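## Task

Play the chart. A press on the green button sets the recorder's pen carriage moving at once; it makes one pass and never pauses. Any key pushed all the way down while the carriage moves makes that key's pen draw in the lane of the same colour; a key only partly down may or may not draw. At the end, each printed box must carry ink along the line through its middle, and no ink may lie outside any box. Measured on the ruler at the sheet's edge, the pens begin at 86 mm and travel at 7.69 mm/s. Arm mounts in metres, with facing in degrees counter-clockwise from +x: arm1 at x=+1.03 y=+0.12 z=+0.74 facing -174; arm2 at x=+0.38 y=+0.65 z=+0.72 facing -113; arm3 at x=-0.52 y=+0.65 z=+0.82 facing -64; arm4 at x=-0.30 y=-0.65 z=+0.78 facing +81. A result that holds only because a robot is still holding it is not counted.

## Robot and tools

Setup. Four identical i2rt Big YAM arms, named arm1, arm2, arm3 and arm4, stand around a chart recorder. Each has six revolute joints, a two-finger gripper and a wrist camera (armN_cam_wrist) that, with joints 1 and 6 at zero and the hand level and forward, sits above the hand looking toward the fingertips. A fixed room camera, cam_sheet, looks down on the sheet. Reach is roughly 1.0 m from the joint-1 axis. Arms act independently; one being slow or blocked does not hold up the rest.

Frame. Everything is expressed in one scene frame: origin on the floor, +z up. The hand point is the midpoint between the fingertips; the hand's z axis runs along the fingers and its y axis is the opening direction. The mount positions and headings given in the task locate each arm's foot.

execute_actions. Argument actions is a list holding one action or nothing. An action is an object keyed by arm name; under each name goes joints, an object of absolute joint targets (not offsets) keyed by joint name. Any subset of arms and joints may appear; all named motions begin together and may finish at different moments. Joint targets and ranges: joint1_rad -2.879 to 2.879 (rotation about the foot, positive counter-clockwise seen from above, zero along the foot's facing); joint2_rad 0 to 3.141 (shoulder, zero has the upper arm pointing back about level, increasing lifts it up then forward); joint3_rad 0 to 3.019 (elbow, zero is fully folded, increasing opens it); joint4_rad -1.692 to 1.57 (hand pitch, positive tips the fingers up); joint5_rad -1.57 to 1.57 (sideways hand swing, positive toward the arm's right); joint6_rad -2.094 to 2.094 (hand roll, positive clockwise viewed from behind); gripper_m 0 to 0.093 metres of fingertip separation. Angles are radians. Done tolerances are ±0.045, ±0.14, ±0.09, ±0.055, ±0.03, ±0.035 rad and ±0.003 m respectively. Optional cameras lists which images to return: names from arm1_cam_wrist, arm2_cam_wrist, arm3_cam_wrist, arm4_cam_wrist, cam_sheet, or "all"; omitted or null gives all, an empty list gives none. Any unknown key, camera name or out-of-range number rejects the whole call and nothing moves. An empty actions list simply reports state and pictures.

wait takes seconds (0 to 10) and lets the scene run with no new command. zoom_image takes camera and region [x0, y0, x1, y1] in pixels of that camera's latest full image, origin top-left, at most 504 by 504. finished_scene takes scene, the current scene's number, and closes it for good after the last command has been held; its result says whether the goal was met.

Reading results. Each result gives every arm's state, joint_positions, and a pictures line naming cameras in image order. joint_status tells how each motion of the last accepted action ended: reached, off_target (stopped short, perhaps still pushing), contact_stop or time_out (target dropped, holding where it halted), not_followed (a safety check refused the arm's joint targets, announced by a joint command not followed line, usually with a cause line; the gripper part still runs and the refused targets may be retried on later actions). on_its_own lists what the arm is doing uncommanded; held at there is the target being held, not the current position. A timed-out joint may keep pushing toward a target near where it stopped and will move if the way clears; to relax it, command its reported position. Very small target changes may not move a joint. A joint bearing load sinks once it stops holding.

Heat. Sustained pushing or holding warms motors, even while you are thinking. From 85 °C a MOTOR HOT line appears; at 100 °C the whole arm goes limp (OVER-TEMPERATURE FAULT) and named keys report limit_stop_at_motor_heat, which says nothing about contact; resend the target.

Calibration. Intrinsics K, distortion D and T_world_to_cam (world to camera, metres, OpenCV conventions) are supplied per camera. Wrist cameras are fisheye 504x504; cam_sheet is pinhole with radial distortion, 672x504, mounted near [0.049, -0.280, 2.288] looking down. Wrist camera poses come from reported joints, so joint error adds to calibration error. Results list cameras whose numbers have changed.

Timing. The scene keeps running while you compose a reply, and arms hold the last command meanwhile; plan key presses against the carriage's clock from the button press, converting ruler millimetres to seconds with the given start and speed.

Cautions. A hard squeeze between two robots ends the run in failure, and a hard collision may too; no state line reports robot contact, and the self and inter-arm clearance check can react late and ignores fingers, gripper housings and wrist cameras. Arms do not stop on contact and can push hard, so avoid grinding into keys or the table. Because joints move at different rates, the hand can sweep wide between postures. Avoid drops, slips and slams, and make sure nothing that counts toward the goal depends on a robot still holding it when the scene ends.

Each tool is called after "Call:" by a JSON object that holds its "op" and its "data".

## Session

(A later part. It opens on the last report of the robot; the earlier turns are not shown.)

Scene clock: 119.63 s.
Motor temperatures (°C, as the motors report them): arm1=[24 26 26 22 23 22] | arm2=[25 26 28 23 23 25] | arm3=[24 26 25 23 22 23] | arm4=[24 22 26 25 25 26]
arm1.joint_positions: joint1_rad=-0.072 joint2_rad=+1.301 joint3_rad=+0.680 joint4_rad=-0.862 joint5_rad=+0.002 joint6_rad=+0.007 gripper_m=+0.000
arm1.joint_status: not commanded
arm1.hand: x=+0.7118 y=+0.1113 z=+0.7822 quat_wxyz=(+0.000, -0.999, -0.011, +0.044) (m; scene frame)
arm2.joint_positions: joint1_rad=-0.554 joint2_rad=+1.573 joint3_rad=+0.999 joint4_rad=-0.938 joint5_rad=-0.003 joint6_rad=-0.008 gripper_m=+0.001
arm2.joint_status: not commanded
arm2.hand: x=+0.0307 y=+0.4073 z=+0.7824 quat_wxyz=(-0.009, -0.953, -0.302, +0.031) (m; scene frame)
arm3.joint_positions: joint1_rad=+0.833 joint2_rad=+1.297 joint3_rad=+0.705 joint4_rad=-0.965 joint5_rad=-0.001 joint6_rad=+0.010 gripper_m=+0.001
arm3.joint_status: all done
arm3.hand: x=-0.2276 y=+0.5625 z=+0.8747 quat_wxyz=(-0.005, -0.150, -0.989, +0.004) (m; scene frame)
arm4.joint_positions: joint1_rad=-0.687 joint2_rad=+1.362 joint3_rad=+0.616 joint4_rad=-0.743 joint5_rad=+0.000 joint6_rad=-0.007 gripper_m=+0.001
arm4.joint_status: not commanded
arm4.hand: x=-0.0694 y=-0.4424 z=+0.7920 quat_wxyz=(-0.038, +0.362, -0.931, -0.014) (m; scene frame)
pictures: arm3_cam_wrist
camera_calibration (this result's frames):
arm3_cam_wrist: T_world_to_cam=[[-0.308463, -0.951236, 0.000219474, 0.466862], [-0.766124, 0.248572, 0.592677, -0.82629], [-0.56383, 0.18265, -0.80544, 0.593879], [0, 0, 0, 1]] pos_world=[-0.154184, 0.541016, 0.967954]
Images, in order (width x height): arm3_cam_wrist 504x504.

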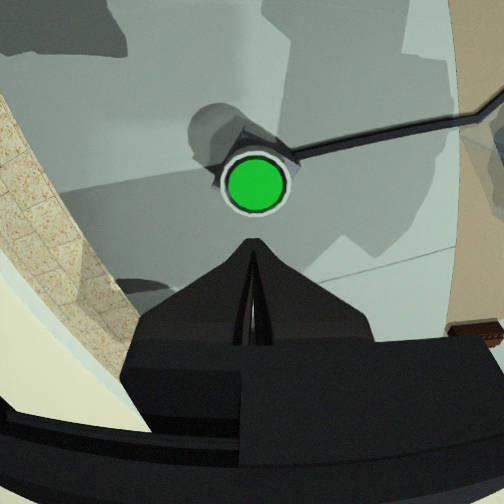

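Call:
{"op": "execute_actions", "data": {"actions": [{"arm1":{"joints":{"joint2_rad":1.31,"joint3_rad":0.722,"joint4_rad":-0.975}},"arm2":{"joints":{"joint2_rad":1.58,"joint3_rad":1.047,"joint4_rad":-1.05}},"arm3":{"joints":{"joint1_rad":0.826,"joint2_rad":1.465,"joint3_rad":0.603,"joint4_rad":-0.693}},"arm4":{"joints":{"joint2_rad":1.355,"joint3_rad":0.662,"joint4_rad":-0.875}}}]}}

Scene clock: 125.77 s.
Motor temperatures (°C, as the motors report them): arm1=[24 26 26 22 23 22] | arm2=[25 26 28 23 23 25] | arm3=[24 25 25 23 22 23] | arm4=[24 22 26 25 25 26]
arm1.joint_positions: joint1_rad=-0.072 joint2_rad=+1.301 joint3_rad=+0.680 joint4_rad=-0.963 joint5_rad=+0.002 joint6_rad=+0.007 gripper_m=+0.000
arm1.joint_status: all done
arm1.hand: x=+0.7362 y=+0.1120 z=+0.7815 quat_wxyz=(+0.001, -1.000, -0.011, -0.006) (m; scene frame)
arm2.joint_positions: joint1_rad=-0.554 joint2_rad=+1.573 joint3_rad=+0.999 joint4_rad=-1.036 joint5_rad=-0.003 joint6_rad=-0.008 gripper_m=+0.001
arm2.joint_status: all done
arm2.hand: x=+0.0504 y=+0.4210 z=+0.7820 quat_wxyz=(+0.005, -0.953, -0.302, -0.016) (m; scene frame)
arm3.joint_positions: joint1_rad=+0.833 joint2_rad=+1.471 joint3_rad=+0.599 joint4_rad=-0.705 joint5_rad=-0.001 joint6_rad=+0.010 gripper_m=+0.001
arm3.joint_status: all done
arm3.hand: x=-0.2369 y=+0.5646 z=+0.7960 quat_wxyz=(+0.005, -0.150, -0.989, +0.003) (m; scene frame)
arm4.joint_positions: joint1_rad=-0.687 joint2_rad=+1.362 joint3_rad=+0.620 joint4_rad=-0.868 joint5_rad=+0.000 joint6_rad=-0.007 gripper_m=+0.001
arm4.joint_status: all done
arm4.hand: x=-0.0905 y=-0.4615 z=+0.7928 quat_wxyz=(+0.019, +0.362, -0.932, +0.007) (m; scene frame)
pictures: arm1_cam_wrist, arm2_cam_wrist, arm3_cam_wrist, arm4_cam_wrist, cam_sheet
camera_calibration (this result's frames):
arm1_cam_wrist: T_world_to_cam=[[-0.0271857, 0.999444, -0.01932, -0.0702896], [0.805715, 0.0333477, 0.591364, -1.05866], [0.591679, 0.000510263, -0.806174, 0.321755], [0, 0, 0, 1]] pos_world=[0.660692, 0.10539, 0.884085]
arm2_cam_wrist: T_world_to_cam=[[-0.599153, 0.800534, -0.0126653, -0.295228], [0.629555, 0.48084, 0.61029, -0.703205], [0.494648, 0.357683, -0.792077, 0.565472], [0, 0, 0, 1]] pos_world=[-0.0138904, 0.372209, 0.873317]
arm3_cam_wrist: T_world_to_cam=[[-0.308603, -0.951191, 0.000683851, 0.465636], [-0.754228, 0.245139, 0.609137, -0.795694], [-0.579573, 0.187466, -0.793065, 0.508573], [0, 0, 0, 1]] pos_world=[-0.161682, 0.542624, 0.887699]
arm4_cam_wrist: T_world_to_cam=[[0.662651, -0.748884, -0.00811275, -0.279241], [-0.580734, -0.520643, 0.625843, -0.782815], [-0.472907, -0.410004, -0.779907, 0.507459], [0, 0, 0, 1]] pos_world=[-0.0295871, -0.408626, 0.883425]
Images, in order (width x height): arm1_cam_wrist 504x504, arm2_cam_wrist 504x504, arm3_cam_wrist 504x504, arm4_cam_wrist 504x504, cam_sheet 672x504.

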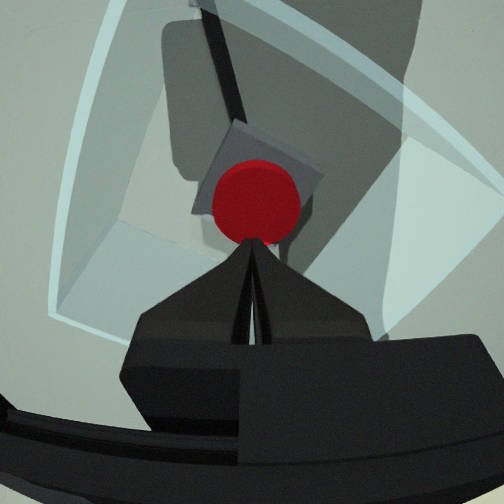

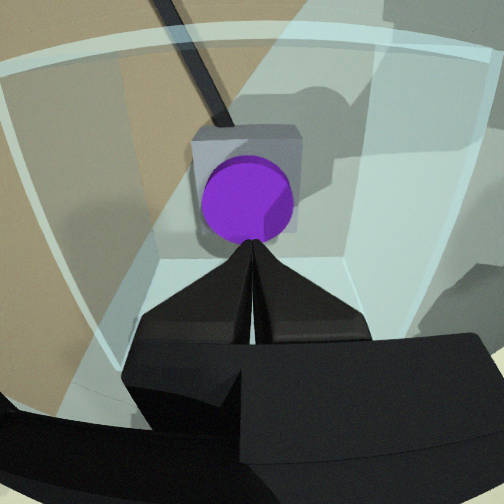

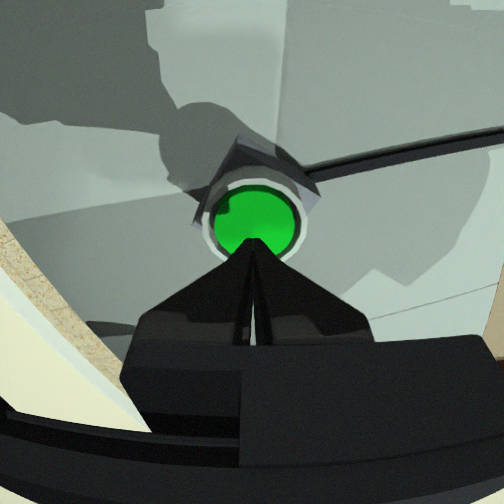

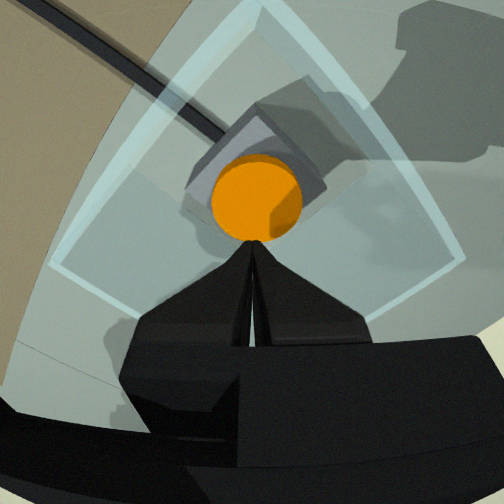

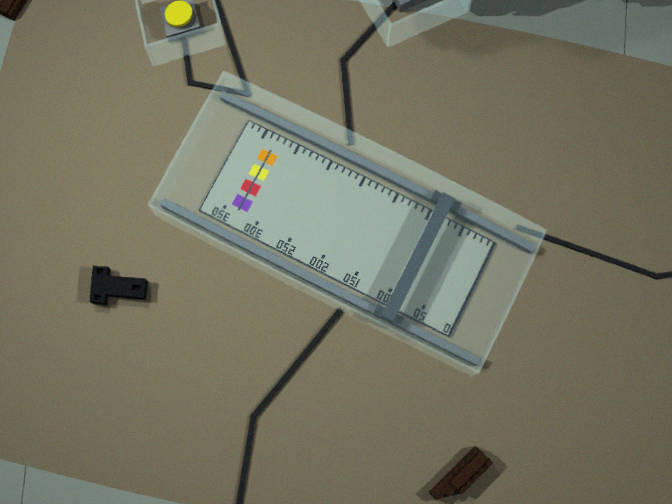

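Call:
{"op": "execute_actions", "data": {"actions": [{"arm1":{"joints":{"joint2_rad":1.43,"joint3_rad":0.678,"joint4_rad":-0.875}},"arm2":{"joints":{"joint2_rad":1.675,"joint3_rad":0.989,"joint4_rad":-0.945}},"arm4":{"joints":{"joint2_rad":1.48,"joint3_rad":0.618,"joint4_rad":-0.768}}}]}}

Call:
{"op": "execute_actions", "data": {"actions": [{"arm1":{"joints":{"joint2_rad":1.285}},"arm2":{"joints":{"joint2_rad":1.54}},"arm4":{"joints":{"joint2_rad":1.345}}}]}}

Scene clock: 131.20 s.
Motor temperatures (°C, as the motors report them): arm1=[24 26 26 22 23 22] | arm2=[25 26 29 23 23 25] | arm3=[24 25 25 23 22 23] | arm4=[24 22 27 25 25 26]
arm1.joint_positions: joint1_rad=-0.072 joint2_rad=+1.379 joint3_rad=+0.690 joint4_rad=-0.908 joint5_rad=+0.002 joint6_rad=+0.007 gripper_m=+0.000
arm1.joint_status: all done
arm1.hand: x=+0.7255 y=+0.1117 z=+0.7626 quat_wxyz=(+0.002, -1.000, -0.011, -0.013) (m; scene frame)
arm2.joint_positions: joint1_rad=-0.554 joint2_rad=+1.616 joint3_rad=+1.001 joint4_rad=-0.975 joint5_rad=-0.003 joint6_rad=-0.008 gripper_m=+0.001
arm2.joint_status: all done
arm2.hand: x=+0.0401 y=+0.4139 z=+0.7657 quat_wxyz=(+0.002, -0.953, -0.302, -0.006) (m; scene frame)
arm3.joint_positions: joint1_rad=+0.833 joint2_rad=+1.471 joint3_rad=+0.599 joint4_rad=-0.705 joint5_rad=-0.001 joint6_rad=+0.010 gripper_m=+0.001
arm3.joint_status: not commanded
arm3.hand: x=-0.2369 y=+0.5646 z=+0.7960 quat_wxyz=(+0.005, -0.150, -0.989, +0.003) (m; scene frame)
arm4.joint_positions: joint1_rad=-0.687 joint2_rad=+1.437 joint3_rad=+0.628 joint4_rad=-0.795 joint5_rad=+0.000 joint6_rad=-0.007 gripper_m=+0.001
arm4.joint_status: all done
arm4.hand: x=-0.0813 y=-0.4532 z=+0.7743 quat_wxyz=(+0.016, +0.362, -0.932, +0.006) (m; scene frame)
pictures: arm1_cam_wrist, arm2_cam_wrist, arm3_cam_wrist, arm4_cam_wrist, cam_sheet
camera_calibration (this result's frames):
arm1_cam_wrist: T_world_to_cam=[[-0.026929, 0.999451, -0.0192826, -0.0708505], [0.797981, 0.0331107, 0.601772, -1.04108], [0.60208, 0.000817949, -0.798435, 0.299399], [0, 0, 0, 1]] pos_world=[0.648596, 0.105038, 0.864181]
arm2_cam_wrist: T_world_to_cam=[[-0.599407, 0.800355, -0.0119375, -0.296408], [0.639528, 0.487822, 0.594166, -0.674245], [0.481367, 0.348513, -0.804254, 0.573875], [0, 0, 0, 1]] pos_world=[-0.0227155, 0.36614, 0.858617]
arm3_cam_wrist: T_world_to_cam=[[-0.308603, -0.951191, 0.000683851, 0.465636], [-0.754228, 0.245139, 0.609137, -0.795694], [-0.579573, 0.187466, -0.793065, 0.508573], [0, 0, 0, 1]] pos_world=[-0.161682, 0.542624, 0.887699]
arm4_cam_wrist: T_world_to_cam=[[0.66269, -0.748849, -0.00817831, -0.279193], [-0.583734, -0.523352, 0.620771, -0.75918], [-0.469144, -0.406605, -0.783949, 0.505763], [0, 0, 0, 1]] pos_world=[-0.0208654, -0.400746, 0.865486]
Images, in order (width x height): arm1_cam_wrist 504x504, arm2_cam_wrist 504x504, arm3_cam_wrist 504x504, arm4_cam_wrist 504x504, cam_sheet 672x504.

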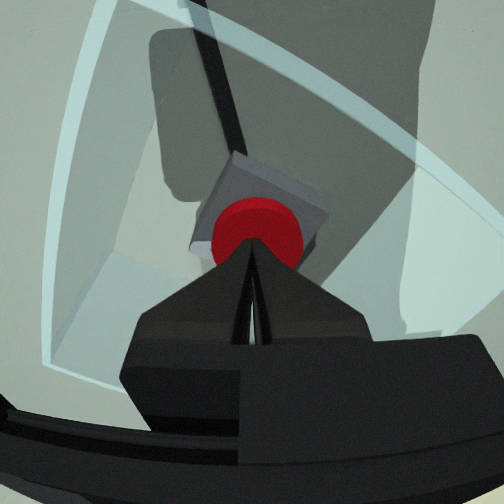

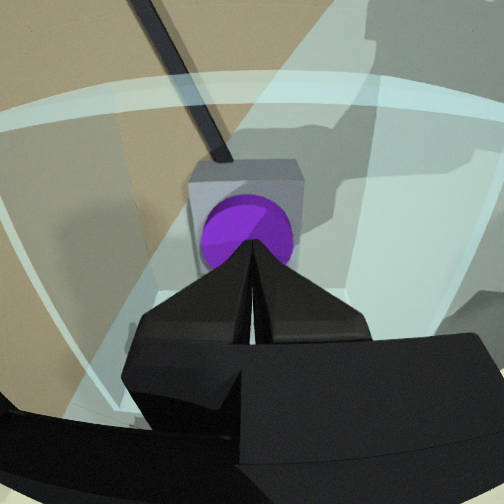

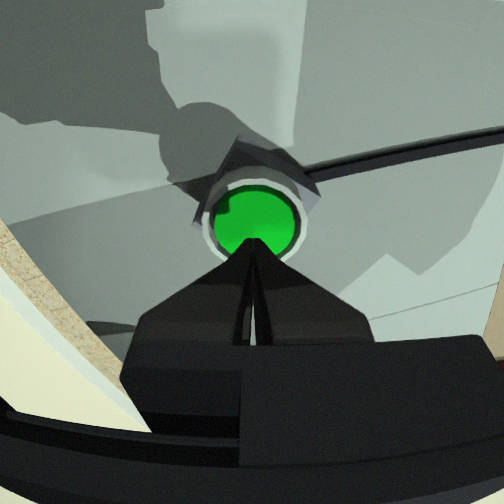

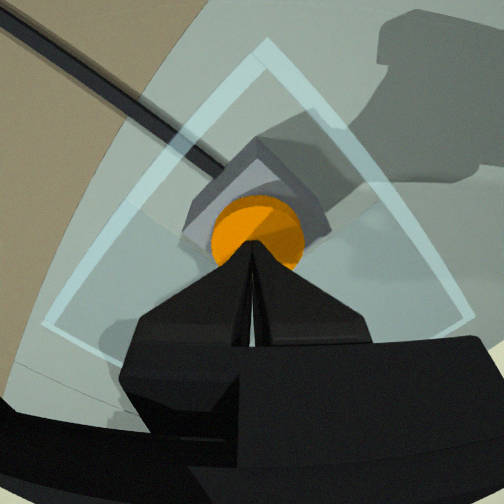

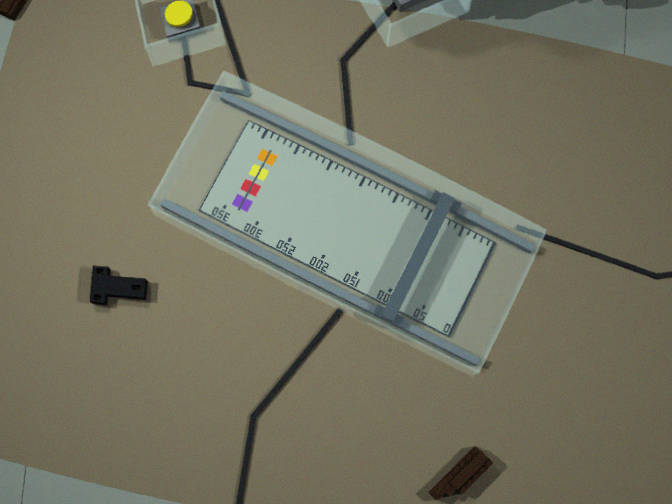

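Scene clock: 132.07 s.
Motor temperatures (°C, as the motors report them): arm1=[24 26 26 22 23 22] | arm2=[25 26 29 23 23 25] | arm3=[24 25 25 23 22 23] | arm4=[24 22 27 25 25 26]
arm1.joint_positions: joint1_rad=-0.072 joint2_rad=+1.284 joint3_rad=+0.678 joint4_rad=-0.889 joint5_rad=+0.002 joint6_rad=+0.007 gripper_m=+0.000
arm1.joint_status: all done
arm1.hand: x=+0.7176 y=+0.1114 z=+0.7861 quat_wxyz=(+0.001, -0.999, -0.011, +0.038) (m; scene frame)
arm2.joint_positions: joint1_rad=-0.554 joint2_rad=+1.548 joint3_rad=+1.001 joint4_rad=-0.961 joint5_rad=-0.003 joint6_rad=-0.008 gripper_m=+0.001
arm2.joint_status: all done
arm2.hand: x=+0.0332 y=+0.4090 z=+0.7928 quat_wxyz=(-0.010, -0.953, -0.302, +0.033) (m; scene frame)
arm3.joint_positions: joint1_rad=+0.833 joint2_rad=+1.471 joint3_rad=+0.599 joint4_rad=-0.705 joint5_rad=-0.001 joint6_rad=+0.010 gripper_m=+0.001
arm3.joint_status: not commanded
arm3.hand: x=-0.2369 y=+0.5646 z=+0.7960 quat_wxyz=(+0.005, -0.150, -0.989, +0.003) (m; scene frame)
arm4.joint_positions: joint1_rad=-0.687 joint2_rad=+1.345 joint3_rad=+0.614 joint4_rad=-0.777 joint5_rad=+0.000 joint6_rad=-0.007 gripper_m=+0.001
arm4.joint_status: all done
arm4.hand: x=-0.0748 y=-0.4473 z=+0.7959 quat_wxyz=(-0.029, +0.362, -0.932, -0.011) (m; scene frame)
pictures: arm1_cam_wrist, arm2_cam_wrist, arm3_cam_wrist, arm4_cam_wrist, cam_sheet
camera_calibration (this result's frames):
arm1_cam_wrist: T_world_to_cam=[[-0.0289554, 0.999391, -0.019486, -0.0687416], [0.855002, 0.0348612, 0.517452, -1.0238], [0.517816, -0.00167751, -0.85549, 0.428451], [0, 0, 0, 1]] pos_world=[0.6515, 0.105109, 0.894962]
arm2_cam_wrist: T_world_to_cam=[[-0.60031, 0.799717, -0.00893925, -0.298389], [0.677008, 0.514086, 0.526665, -0.642096], [0.425778, 0.31011, -0.850026, 0.65446], [0, 0, 0, 1]] pos_world=[-0.0230765, 0.365764, 0.89181]
arm3_cam_wrist: T_world_to_cam=[[-0.308603, -0.951191, 0.000683851, 0.465636], [-0.754228, 0.245139, 0.609137, -0.795694], [-0.579573, 0.187466, -0.793065, 0.508573], [0, 0, 0, 1]] pos_world=[-0.161682, 0.542624, 0.887699]
arm4_cam_wrist: T_world_to_cam=[[0.663291, -0.748306, -0.009102, -0.277908], [-0.624969, -0.560574, 0.543296, -0.723765], [-0.411654, -0.354675, -0.839492, 0.599868], [0, 0, 0, 1]] pos_world=[-0.0210585, -0.400926, 0.894273]
Images, in order (width x height): arm1_cam_wrist 504x504, arm2_cam_wrist 504x504, arm3_cam_wrist 504x504, arm4_cam_wrist 504x504, cam_sheet 672x504.

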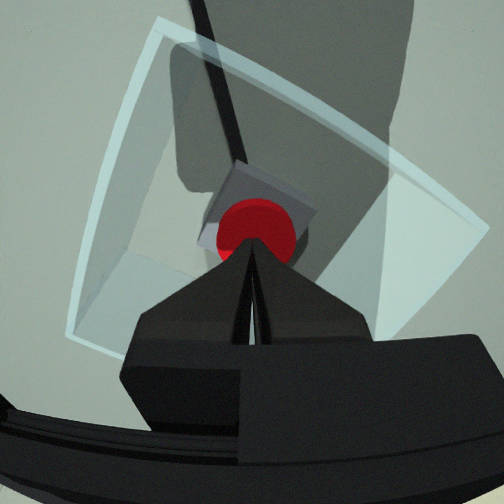

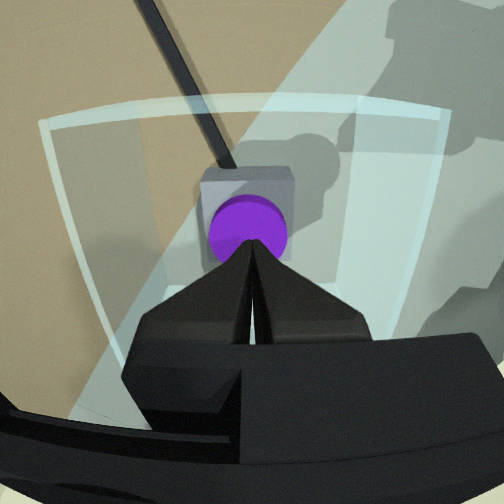

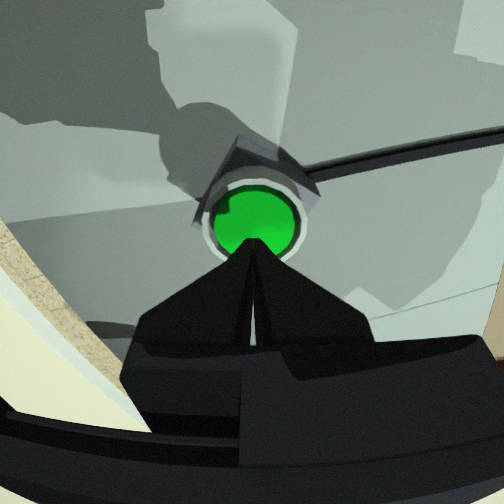

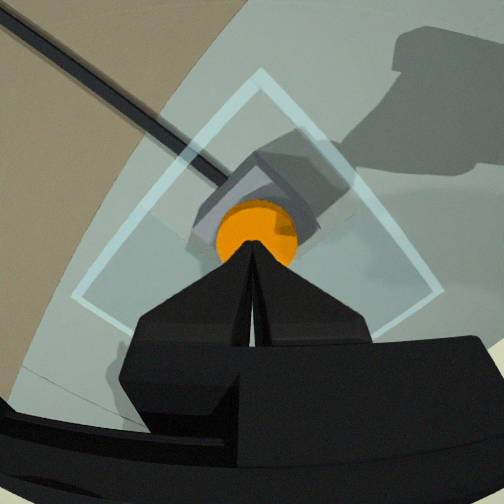

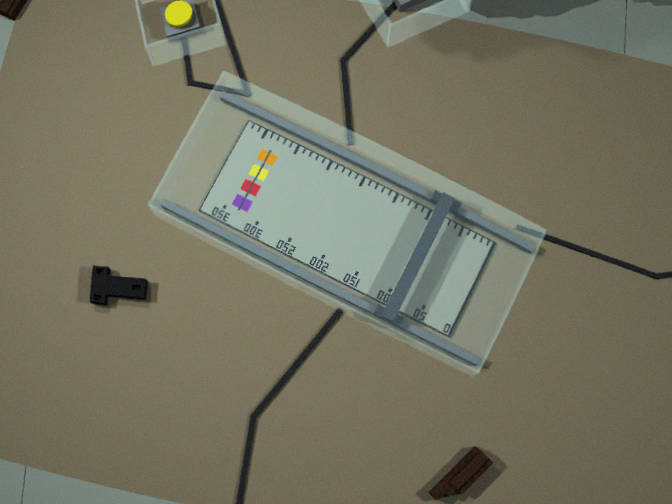

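Call:
{"op": "zoom_image", "data": {"camera": "cam_sheet", "region": [235, 115, 315, 195]}}

Call:
{"op": "zoom_image", "data": {"camera": "cam_sheet", "region": [200, 165, 280, 245]}}

Region (235, 115, 315, 195) of cam_sheet's 672x504 image, scaled by 6.300, with more detail than that image has.

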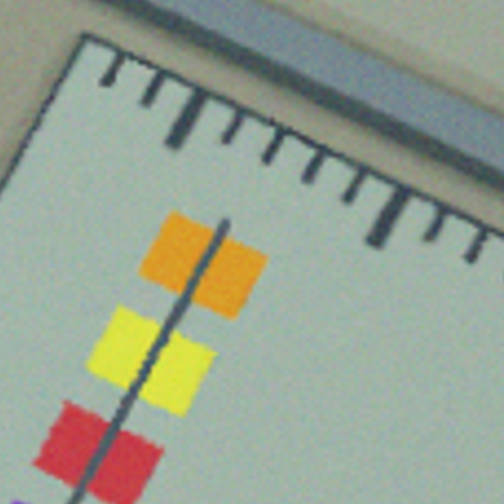

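Region (200, 165, 280, 245) of cam_sheet's 672x504 image, scaled by 6.300, with more detail than that image has.

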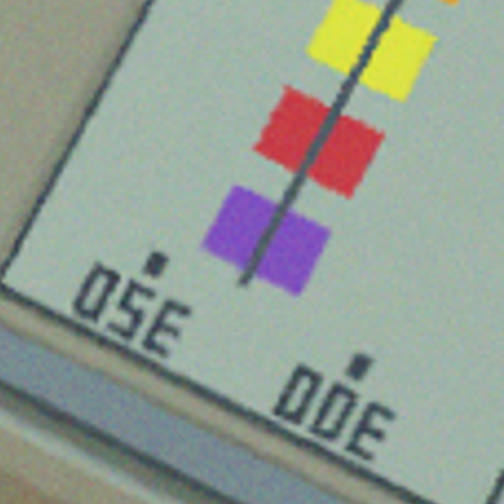

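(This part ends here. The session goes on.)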